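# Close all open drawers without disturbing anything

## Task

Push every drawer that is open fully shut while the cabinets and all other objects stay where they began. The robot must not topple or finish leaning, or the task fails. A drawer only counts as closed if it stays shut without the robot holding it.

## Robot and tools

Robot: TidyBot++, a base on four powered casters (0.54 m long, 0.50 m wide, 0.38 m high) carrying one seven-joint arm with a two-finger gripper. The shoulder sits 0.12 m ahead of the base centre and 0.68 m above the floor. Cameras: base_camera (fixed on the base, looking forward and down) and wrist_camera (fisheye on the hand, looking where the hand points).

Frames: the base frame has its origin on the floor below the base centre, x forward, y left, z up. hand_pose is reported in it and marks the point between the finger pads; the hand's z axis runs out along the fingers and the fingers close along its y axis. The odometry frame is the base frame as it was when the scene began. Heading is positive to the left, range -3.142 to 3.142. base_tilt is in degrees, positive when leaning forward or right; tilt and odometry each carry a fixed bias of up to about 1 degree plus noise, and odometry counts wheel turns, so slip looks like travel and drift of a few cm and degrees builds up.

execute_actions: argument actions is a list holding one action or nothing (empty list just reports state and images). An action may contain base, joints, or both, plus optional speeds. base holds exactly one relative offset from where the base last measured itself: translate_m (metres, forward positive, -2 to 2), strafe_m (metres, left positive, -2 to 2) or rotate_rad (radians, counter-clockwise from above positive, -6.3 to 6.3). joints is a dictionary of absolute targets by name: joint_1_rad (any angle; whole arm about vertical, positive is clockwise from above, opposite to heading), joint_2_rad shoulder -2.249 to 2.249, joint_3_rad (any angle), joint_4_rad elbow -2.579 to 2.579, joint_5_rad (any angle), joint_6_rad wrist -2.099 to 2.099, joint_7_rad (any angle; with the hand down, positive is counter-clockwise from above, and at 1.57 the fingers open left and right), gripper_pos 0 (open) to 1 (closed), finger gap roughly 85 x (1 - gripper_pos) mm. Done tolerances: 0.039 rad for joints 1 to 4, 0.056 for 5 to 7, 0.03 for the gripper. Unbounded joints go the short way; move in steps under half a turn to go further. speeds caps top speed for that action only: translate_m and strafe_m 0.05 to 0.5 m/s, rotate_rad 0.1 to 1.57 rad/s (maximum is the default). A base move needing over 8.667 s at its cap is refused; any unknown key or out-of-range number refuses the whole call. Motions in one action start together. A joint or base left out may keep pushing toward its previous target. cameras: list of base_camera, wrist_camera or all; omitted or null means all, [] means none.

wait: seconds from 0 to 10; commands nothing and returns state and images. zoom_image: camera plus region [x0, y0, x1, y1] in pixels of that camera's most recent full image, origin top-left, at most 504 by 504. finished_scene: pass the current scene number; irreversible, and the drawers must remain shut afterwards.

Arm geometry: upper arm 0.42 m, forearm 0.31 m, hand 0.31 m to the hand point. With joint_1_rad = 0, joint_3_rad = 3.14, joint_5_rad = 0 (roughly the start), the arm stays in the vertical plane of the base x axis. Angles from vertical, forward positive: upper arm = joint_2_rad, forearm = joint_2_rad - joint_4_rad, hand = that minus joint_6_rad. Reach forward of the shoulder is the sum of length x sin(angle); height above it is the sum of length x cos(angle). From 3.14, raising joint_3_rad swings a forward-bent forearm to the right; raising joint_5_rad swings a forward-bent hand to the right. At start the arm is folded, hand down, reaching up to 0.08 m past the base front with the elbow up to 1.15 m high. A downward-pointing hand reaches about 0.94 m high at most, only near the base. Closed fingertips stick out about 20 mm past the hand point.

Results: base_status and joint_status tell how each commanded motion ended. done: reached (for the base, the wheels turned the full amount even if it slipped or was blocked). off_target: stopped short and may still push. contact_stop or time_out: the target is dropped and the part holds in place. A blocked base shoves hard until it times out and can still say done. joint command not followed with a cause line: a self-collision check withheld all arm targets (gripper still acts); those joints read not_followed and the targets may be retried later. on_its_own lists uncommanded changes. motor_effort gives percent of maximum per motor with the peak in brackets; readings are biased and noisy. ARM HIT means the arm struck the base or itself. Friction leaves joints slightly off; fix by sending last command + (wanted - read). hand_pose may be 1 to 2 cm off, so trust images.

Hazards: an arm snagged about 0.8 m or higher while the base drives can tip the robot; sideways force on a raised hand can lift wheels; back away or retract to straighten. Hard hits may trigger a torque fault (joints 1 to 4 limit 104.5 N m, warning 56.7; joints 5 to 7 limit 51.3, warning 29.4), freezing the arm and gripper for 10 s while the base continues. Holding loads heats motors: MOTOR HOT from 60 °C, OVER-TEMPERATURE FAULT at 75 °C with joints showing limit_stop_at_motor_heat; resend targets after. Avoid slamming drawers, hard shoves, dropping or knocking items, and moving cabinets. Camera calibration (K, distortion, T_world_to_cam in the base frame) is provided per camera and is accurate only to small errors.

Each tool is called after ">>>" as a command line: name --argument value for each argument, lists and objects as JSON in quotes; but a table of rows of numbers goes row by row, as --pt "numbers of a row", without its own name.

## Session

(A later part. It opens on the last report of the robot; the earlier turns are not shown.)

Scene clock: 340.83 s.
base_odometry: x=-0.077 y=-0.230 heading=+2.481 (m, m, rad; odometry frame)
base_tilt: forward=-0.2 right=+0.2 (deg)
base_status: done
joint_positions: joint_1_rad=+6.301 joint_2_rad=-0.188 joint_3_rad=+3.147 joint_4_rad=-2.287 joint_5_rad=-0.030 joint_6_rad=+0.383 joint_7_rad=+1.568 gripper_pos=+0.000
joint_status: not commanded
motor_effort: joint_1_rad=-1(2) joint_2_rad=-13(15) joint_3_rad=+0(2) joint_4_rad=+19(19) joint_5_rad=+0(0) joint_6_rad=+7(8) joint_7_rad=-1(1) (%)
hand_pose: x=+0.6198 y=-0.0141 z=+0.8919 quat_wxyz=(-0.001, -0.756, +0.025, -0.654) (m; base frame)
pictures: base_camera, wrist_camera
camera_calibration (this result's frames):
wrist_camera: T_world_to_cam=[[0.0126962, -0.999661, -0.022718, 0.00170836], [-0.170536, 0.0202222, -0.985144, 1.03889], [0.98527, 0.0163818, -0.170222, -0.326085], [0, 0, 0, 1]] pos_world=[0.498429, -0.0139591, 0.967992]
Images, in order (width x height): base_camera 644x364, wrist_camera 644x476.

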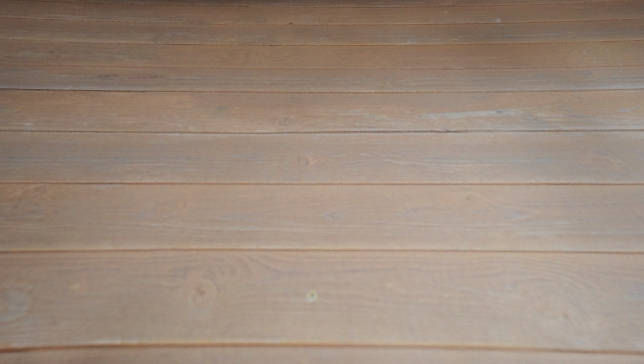

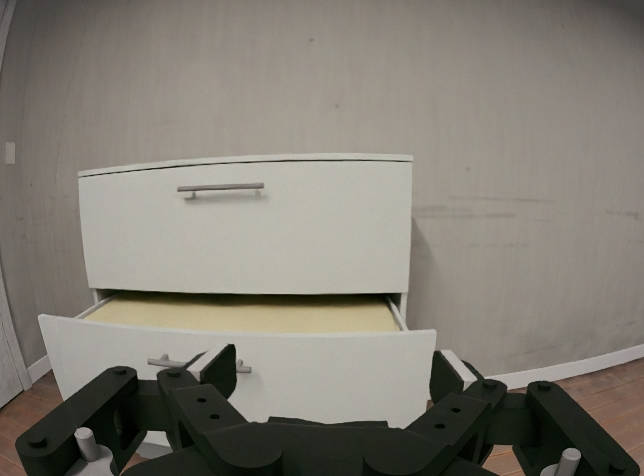

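>>> execute_actions --actions '[{"base": {"strafe_m": 0.28}, "joints": {"joint_1_rad": 0.0, "joint_2_rad": 1.26, "joint_4_rad": -1.93, "joint_6_rad": 1.66}}]'

Scene clock: 363.83 s.
base_odometry: x=-0.249 y=-0.451 heading=+2.480 (m, m, rad; odometry frame)
base_tilt: forward=-0.2 right=+0.2 (deg)
base_status: done
joint_positions: joint_1_rad=+6.296 joint_2_rad=+1.245 joint_3_rad=+3.145 joint_4_rad=-1.947 joint_5_rad=-0.030 joint_6_rad=+1.623 joint_7_rad=+1.568 gripper_pos=+0.000
joint_status: all done
motor_effort: joint_1_rad=-1(2) joint_2_rad=-42(45) joint_3_rad=-1(2) joint_4_rad=+3(19) joint_5_rad=+0(0) joint_6_rad=+7(8) joint_7_rad=-1(1) (%)
hand_pose: x=+0.8126 y=-0.0183 z=+0.5028 quat_wxyz=(-0.016, -0.706, +0.015, -0.707) (m; base frame)
pictures: base_camera, wrist_camera
camera_calibration (this result's frames):
wrist_camera: T_world_to_cam=[[0.00584092, -0.999849, 0.0163364, -0.027813], [-0.0264673, -0.0164855, -0.999514, 0.578033], [0.999633, 0.0054057, -0.0265597, -0.666325], [0, 0, 0, 1]] pos_world=[0.681541, -0.0146777, 0.560509]
Images, in order (width x height): base_camera 644x364, wrist_camera 644x476.

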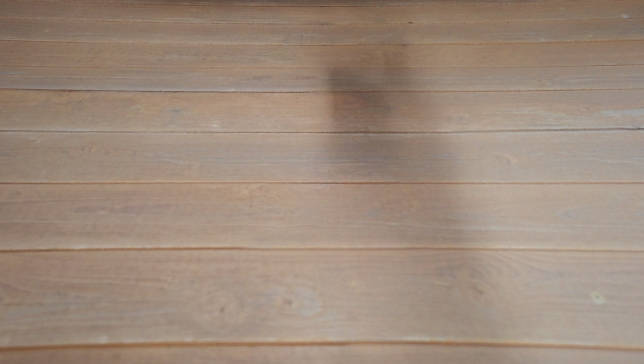

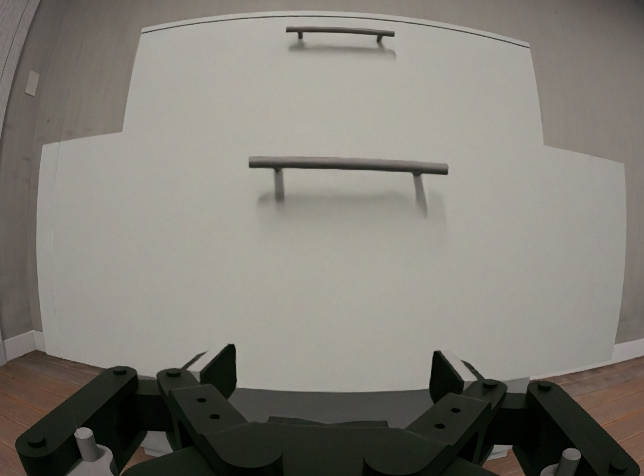

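>>> execute_actions --actions '[{"base": {"translate_m": 0.24}, "speeds": {"translate_m": 0.3}}]'

Scene clock: 371.90 s.
base_odometry: x=-0.438 y=-0.304 heading=+2.481 (m, m, rad; odometry frame)
base_tilt: forward=-0.1 right=+0.2 (deg)
base_status: done
joint_positions: joint_1_rad=+6.296 joint_2_rad=+1.246 joint_3_rad=+3.145 joint_4_rad=-1.941 joint_5_rad=-0.030 joint_6_rad=+1.625 joint_7_rad=+1.568 gripper_pos=+0.000
joint_status: not commanded
motor_effort: joint_1_rad=-1(2) joint_2_rad=-42(46) joint_3_rad=-1(2) joint_4_rad=+3(5) joint_5_rad=-1(1) joint_6_rad=+8(8) joint_7_rad=-1(1) (%)
hand_pose: x=+0.8145 y=-0.0183 z=+0.5050 quat_wxyz=(-0.016, -0.704, +0.015, -0.710) (m; base frame)
pictures: base_camera, wrist_camera
camera_calibration (this result's frames):
wrist_camera: T_world_to_cam=[[0.00573869, -0.999847, 0.0165391, -0.0278986], [-0.0187337, -0.016644, -0.999686, 0.574056], [0.999808, 0.00542704, -0.0188263, -0.672255], [0, 0, 0, 1]] pos_world=[0.68304, -0.0146914, 0.561681]
Images, in order (width x height): base_camera 644x364, wrist_camera 644x476.

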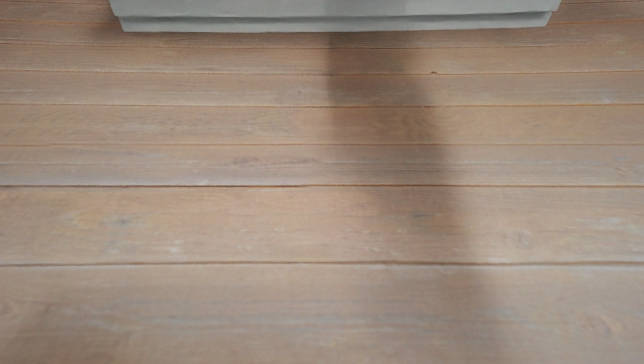

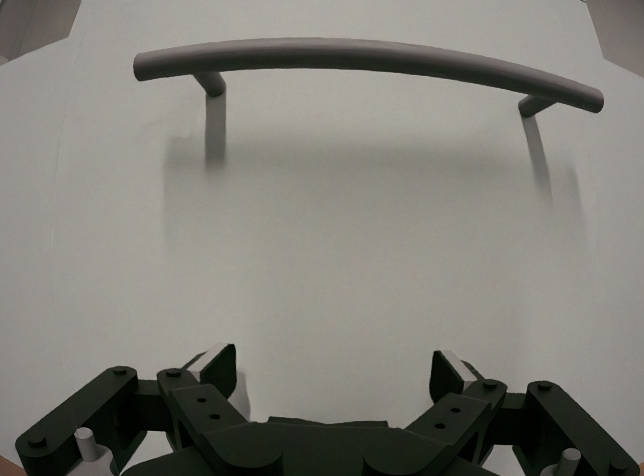

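>>> execute_actions --actions '[{"base": {"translate_m": 0.16}, "speeds": {"translate_m": 0.08}}]'

Scene clock: 379.33 s.
base_odometry: x=-0.565 y=-0.206 heading=+2.481 (m, m, rad; odometry frame)
base_tilt: forward=-0.1 right=+0.2 (deg)
base_status: done
joint_positions: joint_1_rad=+6.294 joint_2_rad=+1.252 joint_3_rad=+3.145 joint_4_rad=-1.937 joint_5_rad=-0.025 joint_6_rad=+1.649 joint_7_rad=+1.568 gripper_pos=+0.000
joint_status: not commanded
motor_effort: joint_1_rad=-1(2) joint_2_rad=-42(48) joint_3_rad=-1(2) joint_4_rad=+4(15) joint_5_rad=+0(3) joint_6_rad=+8(8) joint_7_rad=-1(1) (%)
hand_pose: x=+0.8147 y=-0.0153 z=+0.5097 quat_wxyz=(-0.014, -0.696, +0.013, -0.718) (m; base frame)
pictures: base_camera, wrist_camera
camera_calibration (this result's frames):
wrist_camera: T_world_to_cam=[[0.0126208, -0.999768, 0.0174747, -0.0310846], [0.00388008, -0.017427, -0.999841, 0.560468], [0.999913, 0.0126866, 0.00365924, -0.683785], [0, 0, 0, 1]] pos_world=[0.681943, -0.0126351, 0.563424]
Images, in order (width x height): base_camera 644x364, wrist_camera 644x476.

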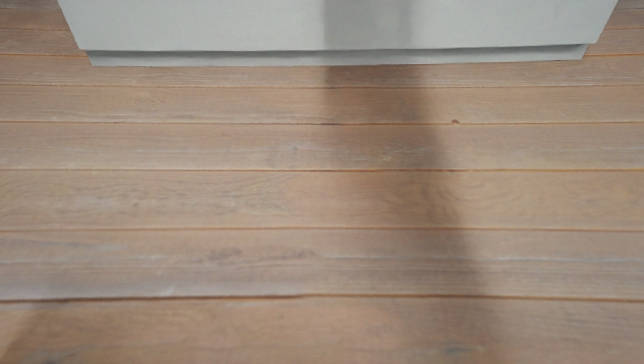

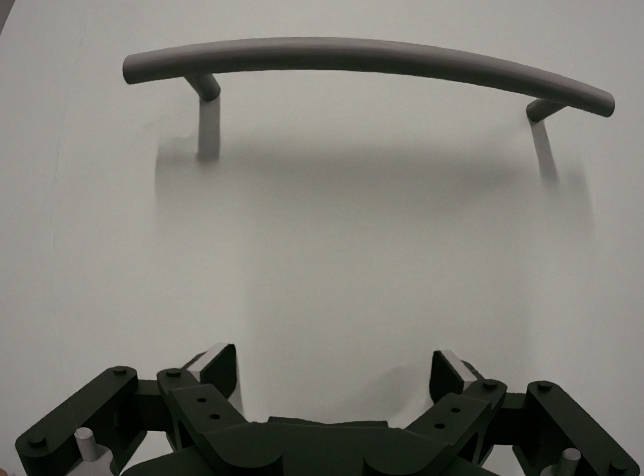

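>>> execute_actions --actions '[{"base": {"translate_m": 0.09}, "speeds": {"translate_m": 0.07}}]'

Scene clock: 383.77 s.
base_odometry: x=-0.636 y=-0.151 heading=+2.481 (m, m, rad; odometry frame)
base_tilt: forward=-0.1 right=+0.2 (deg)
base_status: done
joint_positions: joint_1_rad=+6.293 joint_2_rad=+1.255 joint_3_rad=+3.145 joint_4_rad=-1.940 joint_5_rad=-0.024 joint_6_rad=+1.656 joint_7_rad=+1.568 gripper_pos=+0.000
joint_status: not commanded
motor_effort: joint_1_rad=-1(3) joint_2_rad=-42(47) joint_3_rad=-1(1) joint_4_rad=+3(15) joint_5_rad=+0(3) joint_6_rad=+7(9) joint_7_rad=-1(0) (%)
hand_pose: x=+0.8133 y=-0.0139 z=+0.5085 quat_wxyz=(-0.013, -0.696, +0.012, -0.718) (m; base frame)
pictures: base_camera, wrist_camera
camera_calibration (this result's frames):
wrist_camera: T_world_to_cam=[[0.0152251, -0.999729, 0.0175822, -0.0318018], [0.00413899, -0.0175211, -0.999838, 0.559128], [0.999876, 0.0152954, 0.00387111, -0.682439], [0, 0, 0, 1]] pos_world=[0.680524, -0.0115585, 0.562238]
Images, in order (width x height): base_camera 644x364, wrist_camera 644x476.

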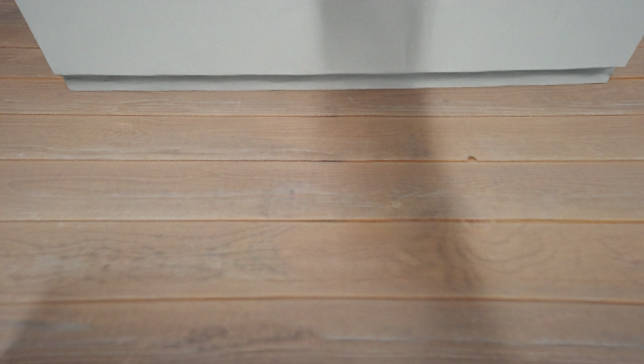

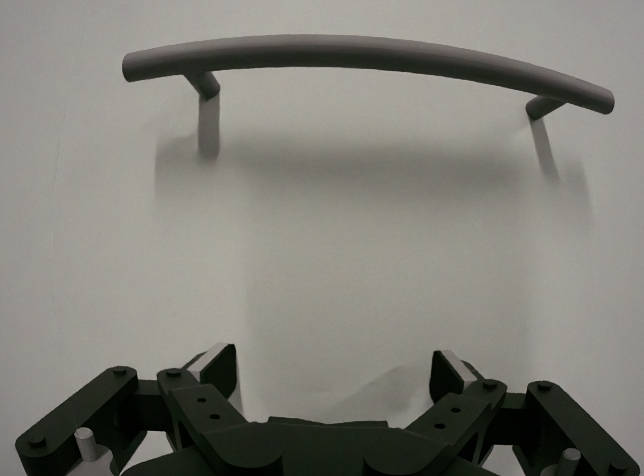

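>>> zoom_image --camera "base_camera" --region '[0, 40, 200, 180]'

>>> zoom_image --camera "base_camera" --region '[444, 40, 644, 180]'

Region (0, 40, 200, 180) of base_camera's 644x364 image, scaled by 2.520; it fills the top 353 rows of this view, and the rest is white.

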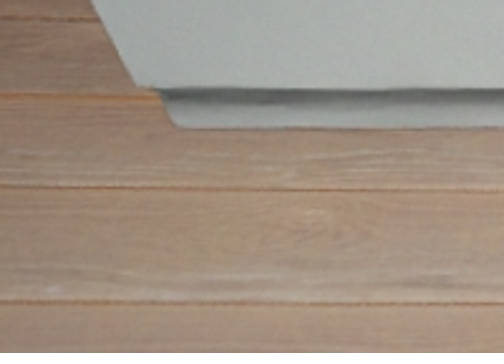

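Region (444, 40, 644, 180) of base_camera's 644x364 image, scaled by 2.520; it fills the top 353 rows of this view, and the rest is white.

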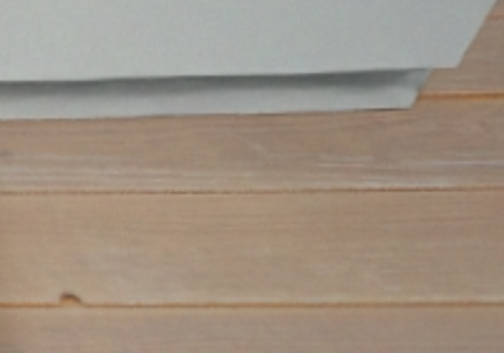

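>>> execute_actions --actions '[{"base": {"translate_m": 0.012}, "speeds": {"translate_m": 0.05}}]'

Scene clock: 413.07 s.
base_odometry: x=-0.646 y=-0.144 heading=+2.481 (m, m, rad; odometry frame)
base_tilt: forward=-0.2 right=+0.2 (deg)
base_status: done
joint_positions: joint_1_rad=+6.293 joint_2_rad=+1.256 joint_3_rad=+3.145 joint_4_rad=-1.958 joint_5_rad=-0.023 joint_6_rad=+1.659 joint_7_rad=+1.568 gripper_pos=+0.000
joint_status: not commanded
motor_effort: joint_1_rad=+0(2) joint_2_rad=-45(46) joint_3_rad=-1(1) joint_4_rad=+9(18) joint_5_rad=+0(3) joint_6_rad=+7(8) joint_7_rad=-1(0) (%)
hand_pose: x=+0.8076 y=-0.0136 z=+0.5036 quat_wxyz=(-0.012, -0.701, +0.011, -0.713) (m; base frame)
pictures: base_camera, wrist_camera
camera_calibration (this result's frames):
wrist_camera: T_world_to_cam=[[0.016265, -0.99972, 0.017186, -0.0319698], [-0.0118118, -0.0173791, -0.999779, 0.567046], [0.999798, 0.0160584, -0.0120912, -0.668608], [0, 0, 0, 1]] pos_world=[0.675691, -0.0113693, 0.559386]
Images, in order (width x height): base_camera 644x364, wrist_camera 644x476.

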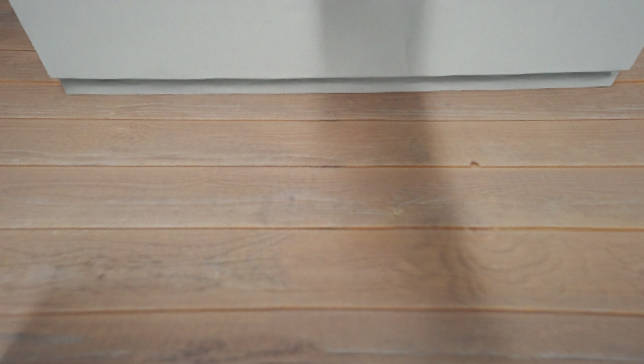

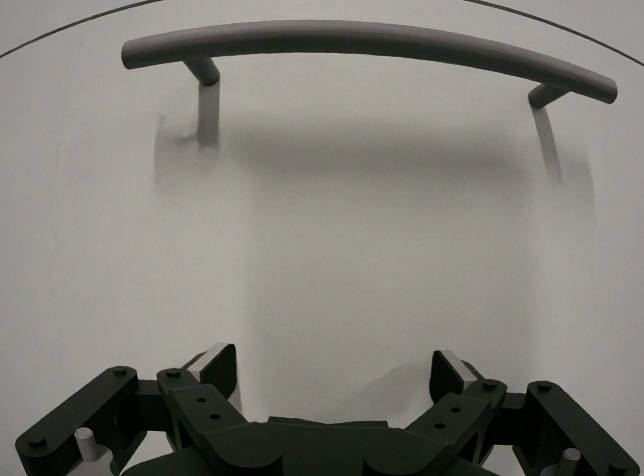

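>>> execute_actions --actions '[{"base": {"translate_m": -0.35}}]'

Scene clock: 417.17 s.
base_odometry: x=-0.369 y=-0.359 heading=+2.481 (m, m, rad; odometry frame)
base_tilt: forward=-0.2 right=+0.2 (deg)
base_status: done
joint_positions: joint_1_rad=+6.292 joint_2_rad=+1.256 joint_3_rad=+3.144 joint_4_rad=-1.929 joint_5_rad=-0.023 joint_6_rad=+1.659 joint_7_rad=+1.568 gripper_pos=+0.000
joint_status: not commanded
motor_effort: joint_1_rad=+0(5) joint_2_rad=-43(45) joint_3_rad=-1(3) joint_4_rad=+3(7) joint_5_rad=+0(1) joint_6_rad=+7(8) joint_7_rad=-1(1) (%)
hand_pose: x=+0.8162 y=-0.0134 z=+0.5118 quat_wxyz=(-0.012, -0.691, +0.011, -0.722) (m; base frame)
pictures: base_camera, wrist_camera
camera_calibration (this result's frames):
wrist_camera: T_world_to_cam=[[0.016259, -0.999708, 0.0178653, -0.0323631], [0.0164216, -0.0175982, -0.99971, 0.552338], [0.999733, 0.0165477, 0.0161307, -0.691496], [0, 0, 0, 1]] pos_world=[0.682767, -0.0111908, 0.563911]
Images, in order (width x height): base_camera 644x364, wrist_camera 644x476.

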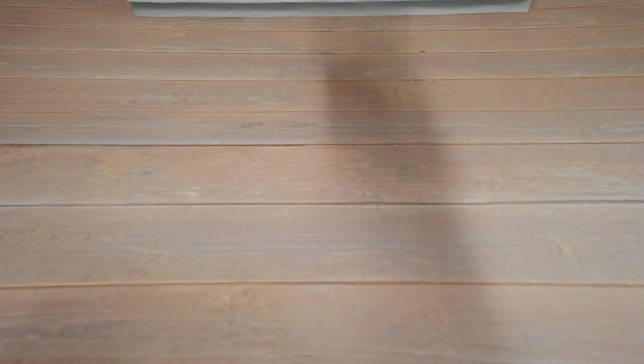

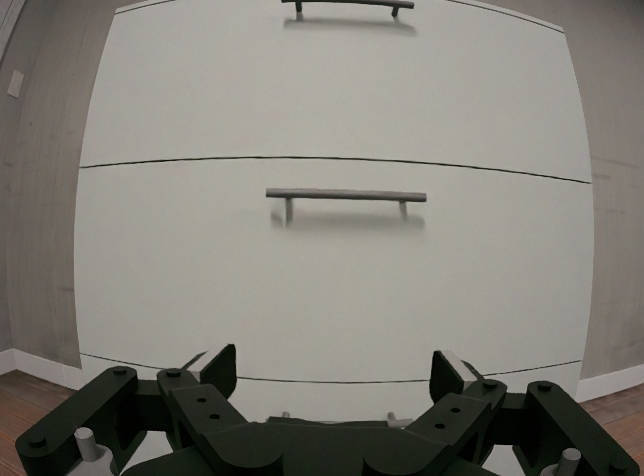

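>>> zoom_image --camera "wrist_camera" --region '[50, 100, 170, 220]'

>>> zoom_image --camera "wrist_camera" --region '[520, 120, 640, 400]'

Region (50, 100, 170, 220) of wrist_camera's 644x476 image, scaled by 4.200.

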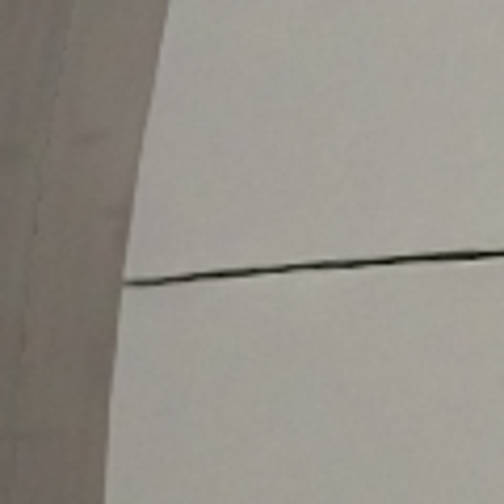

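Region (520, 120, 640, 400) of wrist_camera's 644x476 image, scaled by 1.800; it fills the left 216 columns of this view, and the rest is white.

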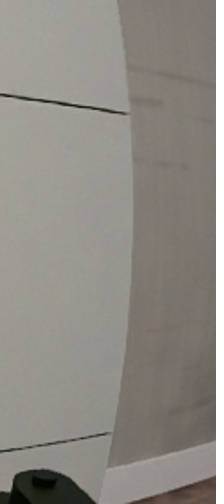

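>>> execute_actions --actions '[{"base": {"rotate_rad": -0.951}, "joints": {"joint_1_rad": 0.0, "joint_2_rad": 0.3, "joint_4_rad": -2.2, "joint_6_rad": 0.6}}]' --cameras '["wrist_camera"]'

Scene clock: 436.43 s.
base_odometry: x=-0.369 y=-0.359 heading=+1.531 (m, m, rad; odometry frame)
base_tilt: forward=-0.2 right=+0.2 (deg)
base_status: done
joint_positions: joint_1_rad=+6.299 joint_2_rad=+0.316 joint_3_rad=+3.148 joint_4_rad=-2.184 joint_5_rad=-0.023 joint_6_rad=+0.635 joint_7_rad=+1.568 gripper_pos=+0.000
joint_status: all done
motor_effort: joint_1_rad=+0(7) joint_2_rad=-28(45) joint_3_rad=+0(4) joint_4_rad=+14(14) joint_5_rad=+0(1) joint_6_rad=+7(7) joint_7_rad=-1(1) (%)
hand_pose: x=+0.7356 y=-0.0163 z=+0.7392 quat_wxyz=(-0.006, -0.803, +0.021, -0.595) (m; base frame)
pictures: wrist_camera
camera_calibration (this result's frames):
wrist_camera: T_world_to_cam=[[0.010952, -0.999826, -0.015077, -0.0098157], [-0.316497, 0.0108366, -0.948531, 0.988475], [0.94853, 0.0151601, -0.316324, -0.331131], [0, 0, 0, 1]] pos_world=[0.627046, -0.0155057, 0.832707]
Images, in order (width x height): wrist_camera 644x476.

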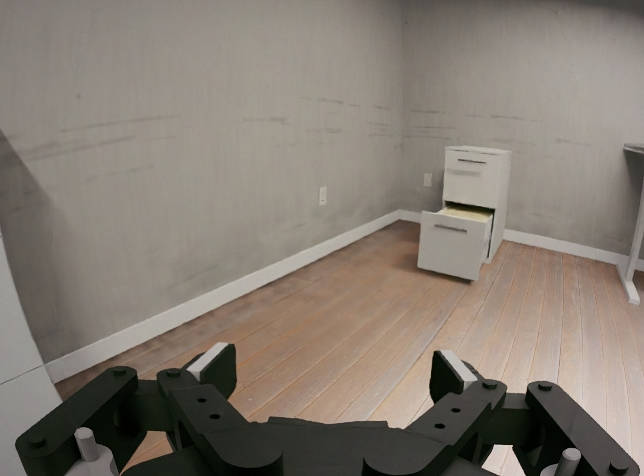

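>>> execute_actions --actions '[{"base": {"translate_m": 1.55}}]' --cameras '[]'

>>> execute_actions --actions '[{"base": {"rotate_rad": -0.62}, "joints": {"joint_2_rad": 0.3, "joint_4_rad": -2.2, "joint_6_rad": 0.45}}]'

Scene clock: 447.80 s.
base_odometry: x=-0.305 y=+1.190 heading=+1.530 (m, m, rad; odometry frame)
base_tilt: forward=-0.1 right=+0.2 (deg)
base_status: done
joint_positions: joint_1_rad=+6.299 joint_2_rad=+0.314 joint_3_rad=+3.148 joint_4_rad=-2.189 joint_5_rad=-0.023 joint_6_rad=+0.633 joint_7_rad=+1.568 gripper_pos=+0.000
joint_status: not commanded
motor_effort: joint_1_rad=+0(0) joint_2_rad=-28(31) joint_3_rad=-1(1) joint_4_rad=+14(15) joint_5_rad=+0(0) joint_6_rad=+7(8) joint_7_rad=-1(1) (%)
hand_pose: x=+0.7338 y=-0.0163 z=+0.7381 quat_wxyz=(-0.006, -0.804, +0.021, -0.594) (m; base frame)
pictures: none
No camera images: the call's "cameras" was empty. Leave "cameras" out to get every camera's image.

Scene clock: 449.40 s.
base_odometry: x=-0.305 y=+1.190 heading=+0.910 (m, m, rad; odometry frame)
base_tilt: forward=-0.2 right=+0.2 (deg)
base_status: done
joint_positions: joint_1_rad=+6.294 joint_2_rad=+0.313 joint_3_rad=+3.148 joint_4_rad=-2.195 joint_5_rad=-0.023 joint_6_rad=+0.470 joint_7_rad=+1.568 gripper_pos=+0.000
joint_status: all done
motor_effort: joint_1_rad=-1(4) joint_2_rad=-28(29) joint_3_rad=+0(3) joint_4_rad=+13(15) joint_5_rad=+0(1) joint_6_rad=+7(8) joint_7_rad=-1(1) (%)
hand_pose: x=+0.7125 y=-0.0119 z=+0.6887 quat_wxyz=(-0.003, -0.851, +0.020, -0.524) (m; base frame)
pictures: base_camera, wrist_camera
camera_calibration (this result's frames):
wrist_camera: T_world_to_cam=[[0.0145261, -0.99961, -0.0238626, -0.0024483], [-0.474068, 0.0141272, -0.880375, 0.998497], [0.880369, 0.0241009, -0.473677, -0.168259], [0, 0, 0, 1]] pos_world=[0.621521, -0.0124981, 0.799293]
Images, in order (width x height): base_camera 644x364, wrist_camera 644x476.

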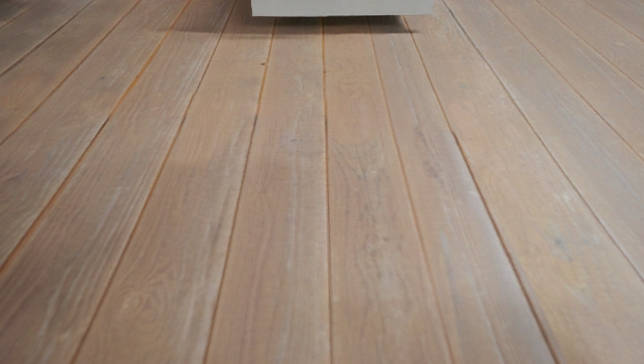

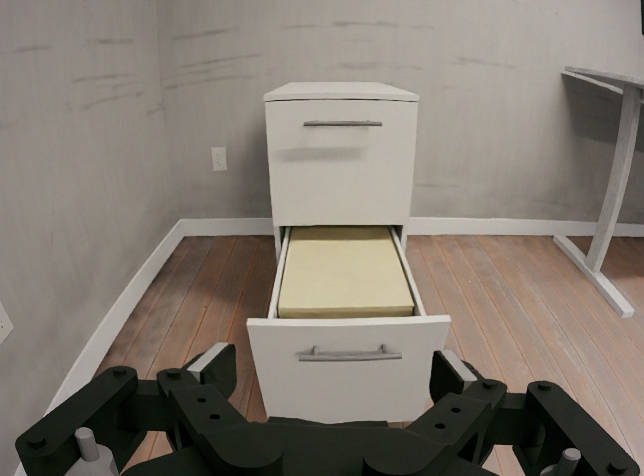

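>>> execute_actions --actions '[{"base": {"strafe_m": -0.04}, "joints": {"joint_1_rad": 0.0, "joint_2_rad": 2.0, "joint_4_rad": -0.975, "joint_6_rad": 1.44}}]'

Scene clock: 468.50 s.
base_odometry: x=-0.274 y=+1.166 heading=+0.910 (m, m, rad; odometry frame)
base_tilt: forward=-0.1 right=+0.2 (deg)
base_status: done
joint_positions: joint_1_rad=+6.294 joint_2_rad=+1.985 joint_3_rad=+3.147 joint_4_rad=-0.992 joint_5_rad=-0.023 joint_6_rad=+1.403 joint_7_rad=+1.568 gripper_pos=+0.000
joint_status: all done
motor_effort: joint_1_rad=+0(4) joint_2_rad=-45(53) joint_3_rad=-1(2) joint_4_rad=+6(13) joint_5_rad=-1(1) joint_6_rad=+7(8) joint_7_rad=-1(1) (%)
hand_pose: x=+0.8668 y=-0.0144 z=+0.2014 quat_wxyz=(-0.010, -0.708, +0.012, -0.706) (m; base frame)
pictures: base_camera, wrist_camera
camera_calibration (this result's frames):
wrist_camera: T_world_to_cam=[[0.01876, -0.999743, 0.012729, -0.0298365], [-0.0303209, -0.0132943, -0.999452, 0.281689], [0.999364, 0.0183638, -0.0305625, -0.727283], [0, 0, 0, 1]] pos_world=[0.735922, -0.0127283, 0.259687]
Images, in order (width x height): base_camera 644x364, wrist_camera 644x476.

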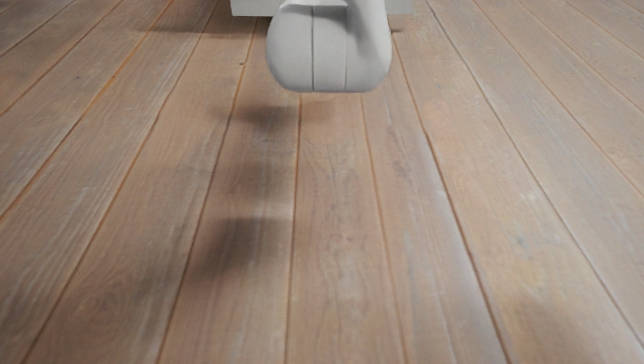

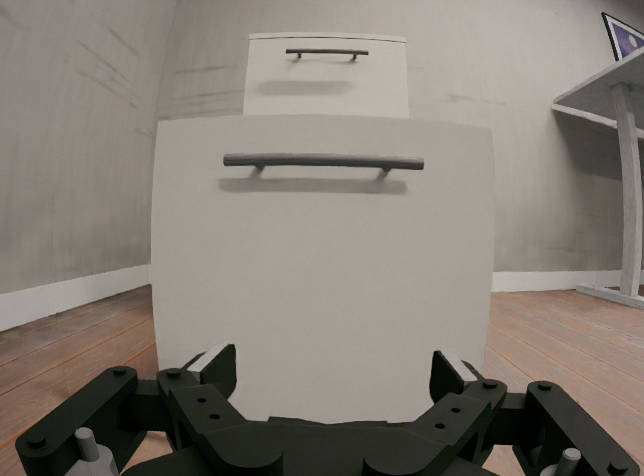

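>>> execute_actions --actions '[{"base": {"translate_m": 0.17}, "speeds": {"translate_m": 0.25}}]'

Scene clock: 473.17 s.
base_odometry: x=-0.169 y=+1.300 heading=+0.909 (m, m, rad; odometry frame)
base_tilt: forward=-0.1 right=+0.2 (deg)
base_status: done
joint_positions: joint_1_rad=+6.294 joint_2_rad=+1.988 joint_3_rad=+3.147 joint_4_rad=-0.986 joint_5_rad=-0.023 joint_6_rad=+1.404 joint_7_rad=+1.568 gripper_pos=+0.000
joint_status: not commanded
motor_effort: joint_1_rad=-1(0) joint_2_rad=-45(47) joint_3_rad=-1(1) joint_4_rad=+7(7) joint_5_rad=+0(0) joint_6_rad=+7(8) joint_7_rad=-1(1) (%)
hand_pose: x=+0.8671 y=-0.0144 z=+0.2014 quat_wxyz=(-0.010, -0.707, +0.012, -0.707) (m; base frame)
pictures: base_camera, wrist_camera
camera_calibration (this result's frames):
wrist_camera: T_world_to_cam=[[0.0187558, -0.999742, 0.0128269, -0.0298396], [-0.0270423, -0.0133317, -0.999545, 0.278855], [0.999458, 0.0184004, -0.0272853, -0.728319], [0, 0, 0, 1]] pos_world=[0.736025, -0.0127129, 0.259239]
Images, in order (width x height): base_camera 644x364, wrist_camera 644x476.

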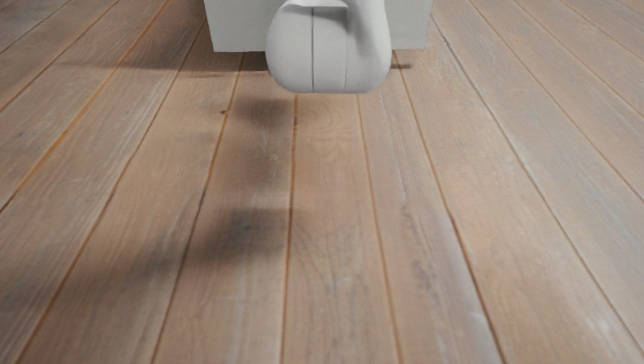

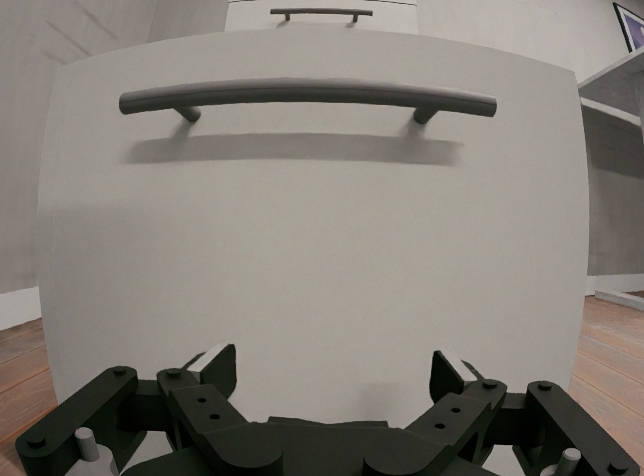

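>>> execute_actions --actions '[{"base": {"translate_m": 0.36}, "speeds": {"translate_m": 0.1}}]'

Scene clock: 481.23 s.
base_odometry: x=+0.052 y=+1.584 heading=+0.909 (m, m, rad; odometry frame)
base_tilt: forward=-0.1 right=+0.2 (deg)
base_status: done
joint_positions: joint_1_rad=+6.294 joint_2_rad=+2.006 joint_3_rad=+3.147 joint_4_rad=-0.982 joint_5_rad=-0.023 joint_6_rad=+1.418 joint_7_rad=+1.568 gripper_pos=+0.000
joint_status: not commanded
motor_effort: joint_1_rad=-1(1) joint_2_rad=-45(54) joint_3_rad=-1(2) joint_4_rad=+6(13) joint_5_rad=-1(1) joint_6_rad=+7(8) joint_7_rad=-1(1) (%)
hand_pose: x=+0.8597 y=-0.0143 z=+0.1939 quat_wxyz=(-0.010, -0.707, +0.012, -0.707) (m; base frame)
pictures: base_camera, wrist_camera
camera_calibration (this result's frames):
wrist_camera: T_world_to_cam=[[0.0188986, -0.999735, 0.0131153, -0.0296439], [-0.0271677, -0.0136263, -0.999538, 0.271265], [0.999452, 0.0185335, -0.027418, -0.721103], [0, 0, 0, 1]] pos_world=[0.728638, -0.0125751, 0.251757]
Images, in order (width x height): base_camera 644x364, wrist_camera 644x476.

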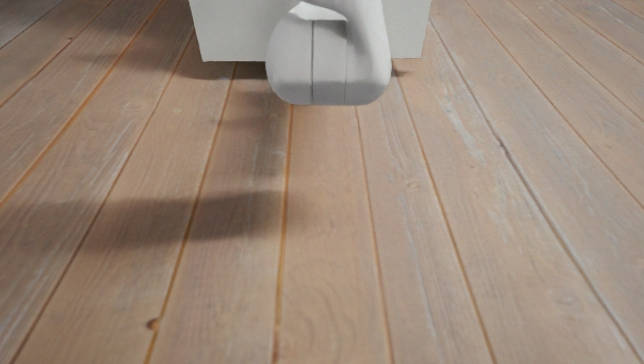

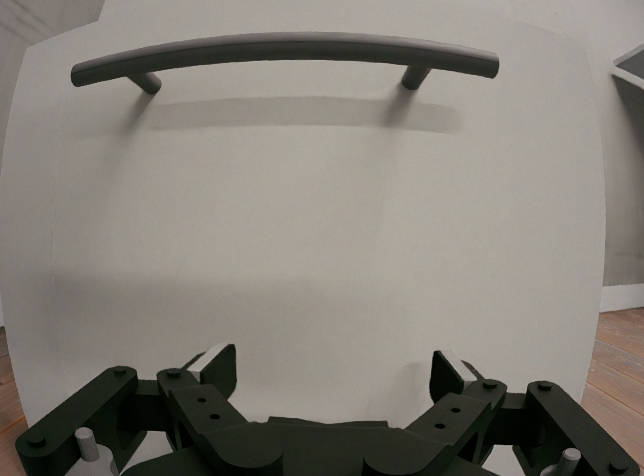

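>>> execute_actions --actions '[{"base": {"translate_m": 0.08}, "speeds": {"translate_m": 0.07}}]'

Scene clock: 486.20 s.
base_odometry: x=+0.102 y=+1.647 heading=+0.909 (m, m, rad; odometry frame)
base_tilt: forward=-0.1 right=+0.2 (deg)
base_status: done
joint_positions: joint_1_rad=+6.294 joint_2_rad=+2.007 joint_3_rad=+3.147 joint_4_rad=-0.982 joint_5_rad=-0.023 joint_6_rad=+1.422 joint_7_rad=+1.568 gripper_pos=+0.000
joint_status: not commanded
motor_effort: joint_1_rad=-1(1) joint_2_rad=-45(54) joint_3_rad=-1(2) joint_4_rad=+6(15) joint_5_rad=-1(2) joint_6_rad=+8(8) joint_7_rad=-1(1) (%)
hand_pose: x=+0.8591 y=-0.0142 z=+0.1943 quat_wxyz=(-0.010, -0.706, +0.012, -0.708) (m; base frame)
pictures: base_camera, wrist_camera
camera_calibration (this result's frames):
wrist_camera: T_world_to_cam=[[0.0189109, -0.999733, 0.0132861, -0.0296418], [-0.0241713, -0.0137418, -0.999613, 0.269081], [0.999529, 0.0185824, -0.0244247, -0.721199], [0, 0, 0, 1]] pos_world=[0.727924, -0.0125347, 0.251756]
Images, in order (width x height): base_camera 644x364, wrist_camera 644x476.

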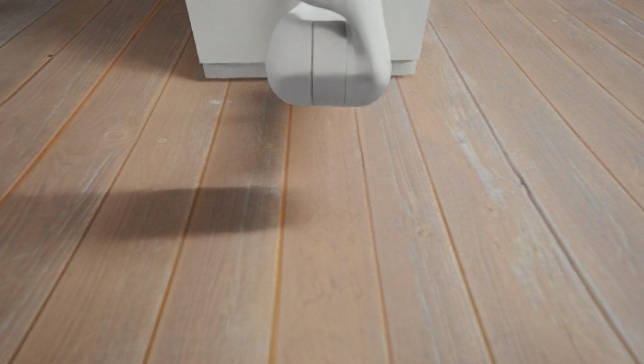

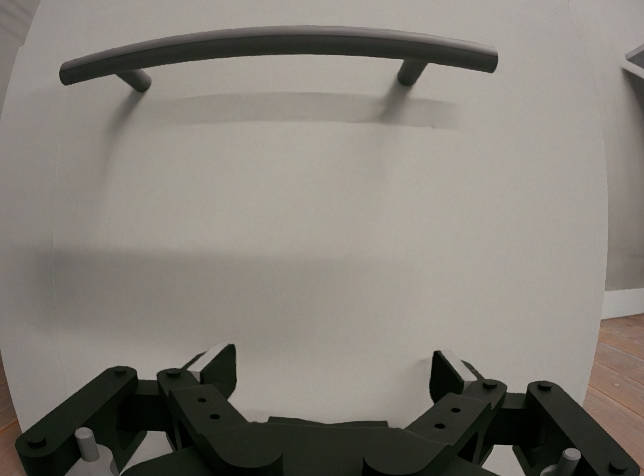

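>>> execute_actions --actions '[{"base": {"translate_m": 0.02}, "speeds": {"translate_m": 0.05}}]'

Scene clock: 489.50 s.
base_odometry: x=+0.114 y=+1.663 heading=+0.909 (m, m, rad; odometry frame)
base_tilt: forward=-0.1 right=+0.2 (deg)
base_status: done
joint_positions: joint_1_rad=+6.294 joint_2_rad=+2.025 joint_3_rad=+3.147 joint_4_rad=-0.993 joint_5_rad=-0.023 joint_6_rad=+1.431 joint_7_rad=+1.568 gripper_pos=+0.000
joint_status: not commanded
motor_effort: joint_1_rad=+0(2) joint_2_rad=-49(55) joint_3_rad=-1(2) joint_4_rad=+9(15) joint_5_rad=-1(2) joint_6_rad=+8(8) joint_7_rad=-2(0) (%)
hand_pose: x=+0.8471 y=-0.0141 z=+0.1806 quat_wxyz=(-0.010, -0.712, +0.012, -0.702) (m; base frame)
pictures: base_camera, wrist_camera
camera_calibration (this result's frames):
wrist_camera: T_world_to_cam=[[0.0192628, -0.99973, 0.0129696, -0.0293252], [-0.0430339, -0.013789, -0.998978, 0.270945], [0.998888, 0.018685, -0.0432879, -0.705566], [0, 0, 0, 1]] pos_world=[0.717006, -0.0123978, 0.240506]
Images, in order (width x height): base_camera 644x364, wrist_camera 644x476.

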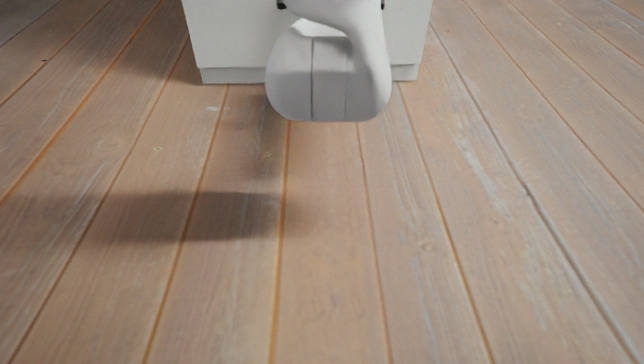

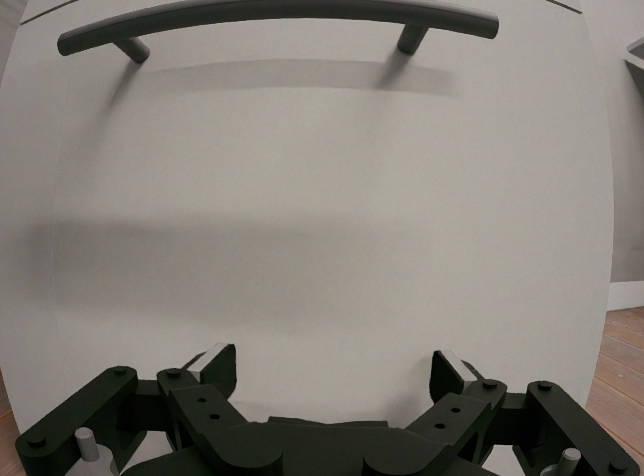

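>>> execute_actions --actions '[{"base": {"translate_m": -0.4}}]'

Scene clock: 493.40 s.
base_odometry: x=-0.132 y=+1.347 heading=+0.909 (m, m, rad; odometry frame)
base_tilt: forward=-0.2 right=+0.2 (deg)
base_status: done
joint_positions: joint_1_rad=+6.293 joint_2_rad=+2.001 joint_3_rad=+3.147 joint_4_rad=-0.980 joint_5_rad=-0.023 joint_6_rad=+1.431 joint_7_rad=+1.568 gripper_pos=+0.000
joint_status: not commanded
motor_effort: joint_1_rad=+0(4) joint_2_rad=-45(48) joint_3_rad=-1(2) joint_4_rad=+7(8) joint_5_rad=+0(0) joint_6_rad=+8(8) joint_7_rad=-1(1) (%)
hand_pose: x=+0.8626 y=-0.0140 z=+0.2024 quat_wxyz=(-0.010, -0.700, +0.012, -0.714) (m; base frame)
pictures: base_camera, wrist_camera
camera_calibration (this result's frames):
wrist_camera: T_world_to_cam=[[0.0191732, -0.999718, 0.0140161, -0.0299184], [-0.00658239, -0.0141446, -0.999878, 0.262114], [0.999795, 0.0190786, -0.00685173, -0.728253], [0, 0, 0, 1]] pos_world=[0.730402, -0.0123084, 0.257512]
Images, in order (width x height): base_camera 644x364, wrist_camera 644x476.

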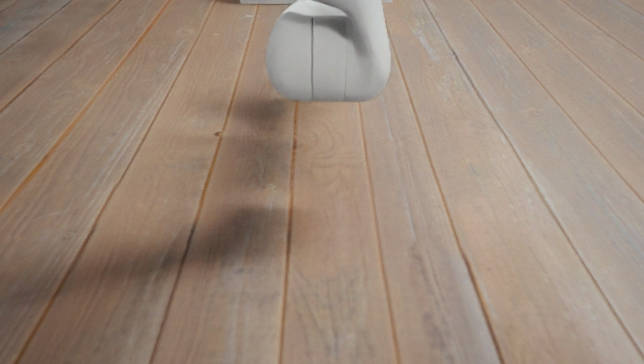

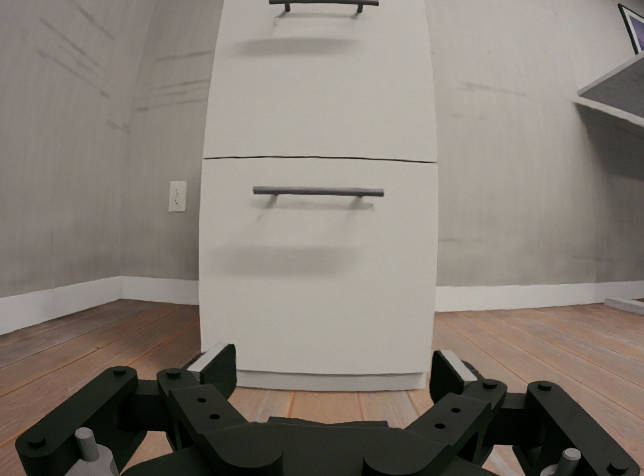

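>>> zoom_image --camera "wrist_camera" --region '[170, 100, 270, 220]'

>>> zoom_image --camera "wrist_camera" --region '[380, 100, 480, 220]'

Region (170, 100, 270, 220) of wrist_camera's 644x476 image, scaled by 4.200.

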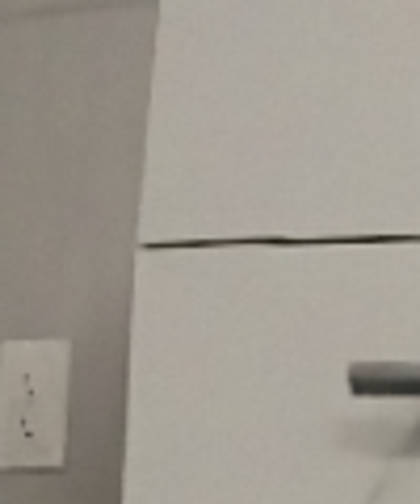

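Region (380, 100, 480, 220) of wrist_camera's 644x476 image, scaled by 4.200.

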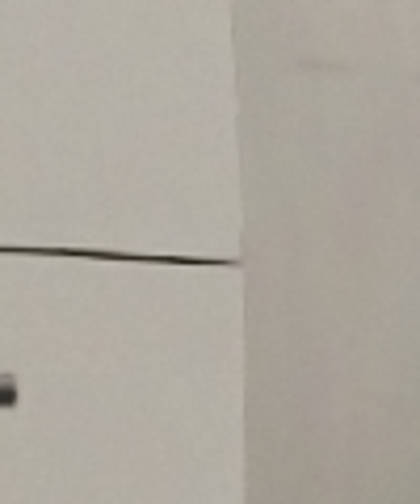

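>>> execute_actions --actions '[{"base": {"translate_m": 0.24}}]' --cameras '["wrist_camera"]'

>>> zoom_image --camera "wrist_camera" --region '[60, 60, 180, 200]'

>>> zoom_image --camera "wrist_camera" --region '[450, 60, 570, 200]'

Scene clock: 516.33 s.
base_odometry: x=+0.016 y=+1.537 heading=+0.908 (m, m, rad; odometry frame)
base_tilt: forward=-0.1 right=+0.2 (deg)
base_status: done
joint_positions: joint_1_rad=+6.293 joint_2_rad=+2.000 joint_3_rad=+3.147 joint_4_rad=-0.979 joint_5_rad=-0.023 joint_6_rad=+1.431 joint_7_rad=+1.568 gripper_pos=+0.000
joint_status: not commanded
motor_effort: joint_1_rad=+0(1) joint_2_rad=-45(49) joint_3_rad=-1(1) joint_4_rad=+7(9) joint_5_rad=+0(1) joint_6_rad=+7(8) joint_7_rad=-1(1) (%)
hand_pose: x=+0.8637 y=-0.0138 z=+0.2040 quat_wxyz=(-0.010, -0.699, +0.011, -0.715) (m; base frame)
pictures: wrist_camera
camera_calibration (this result's frames):
wrist_camera: T_world_to_cam=[[0.019343, -0.999714, 0.0140906, -0.0299827], [-0.00397904, -0.0141701, -0.999892, 0.261499], [0.999805, 0.0192848, -0.004252, -0.729884], [0, 0, 0, 1]] pos_world=[0.731363, -0.0121929, 0.25879]
Images, in order (width x height): wrist_camera 644x476.

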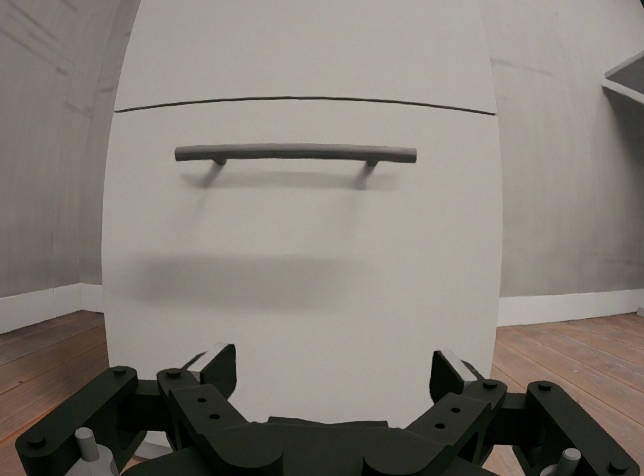

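Region (60, 60, 180, 200) of wrist_camera's 644x476 image, scaled by 3.600; it fills the left 432 columns of this view, and the rest is white.

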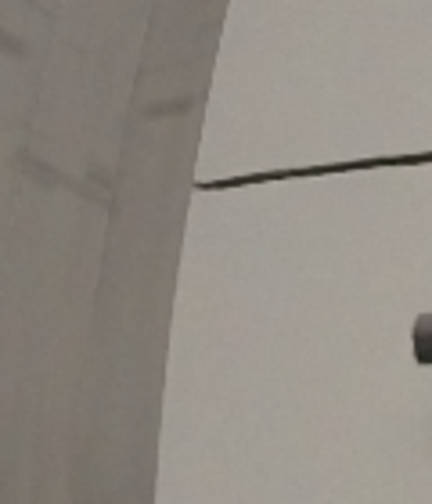

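Region (450, 60, 570, 200) of wrist_camera's 644x476 image, scaled by 3.600; it fills the left 432 columns of this view, and the rest is white.

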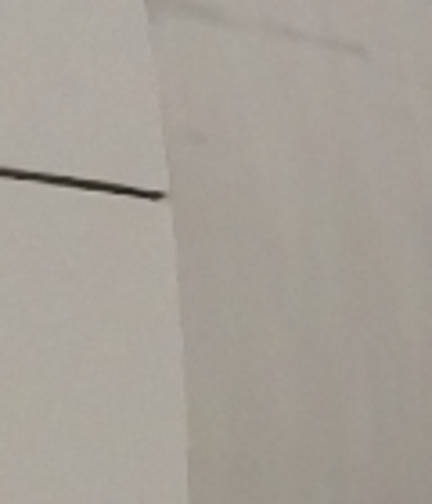

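>>> finished_scene --scene 1

The scene is finished: the task was done.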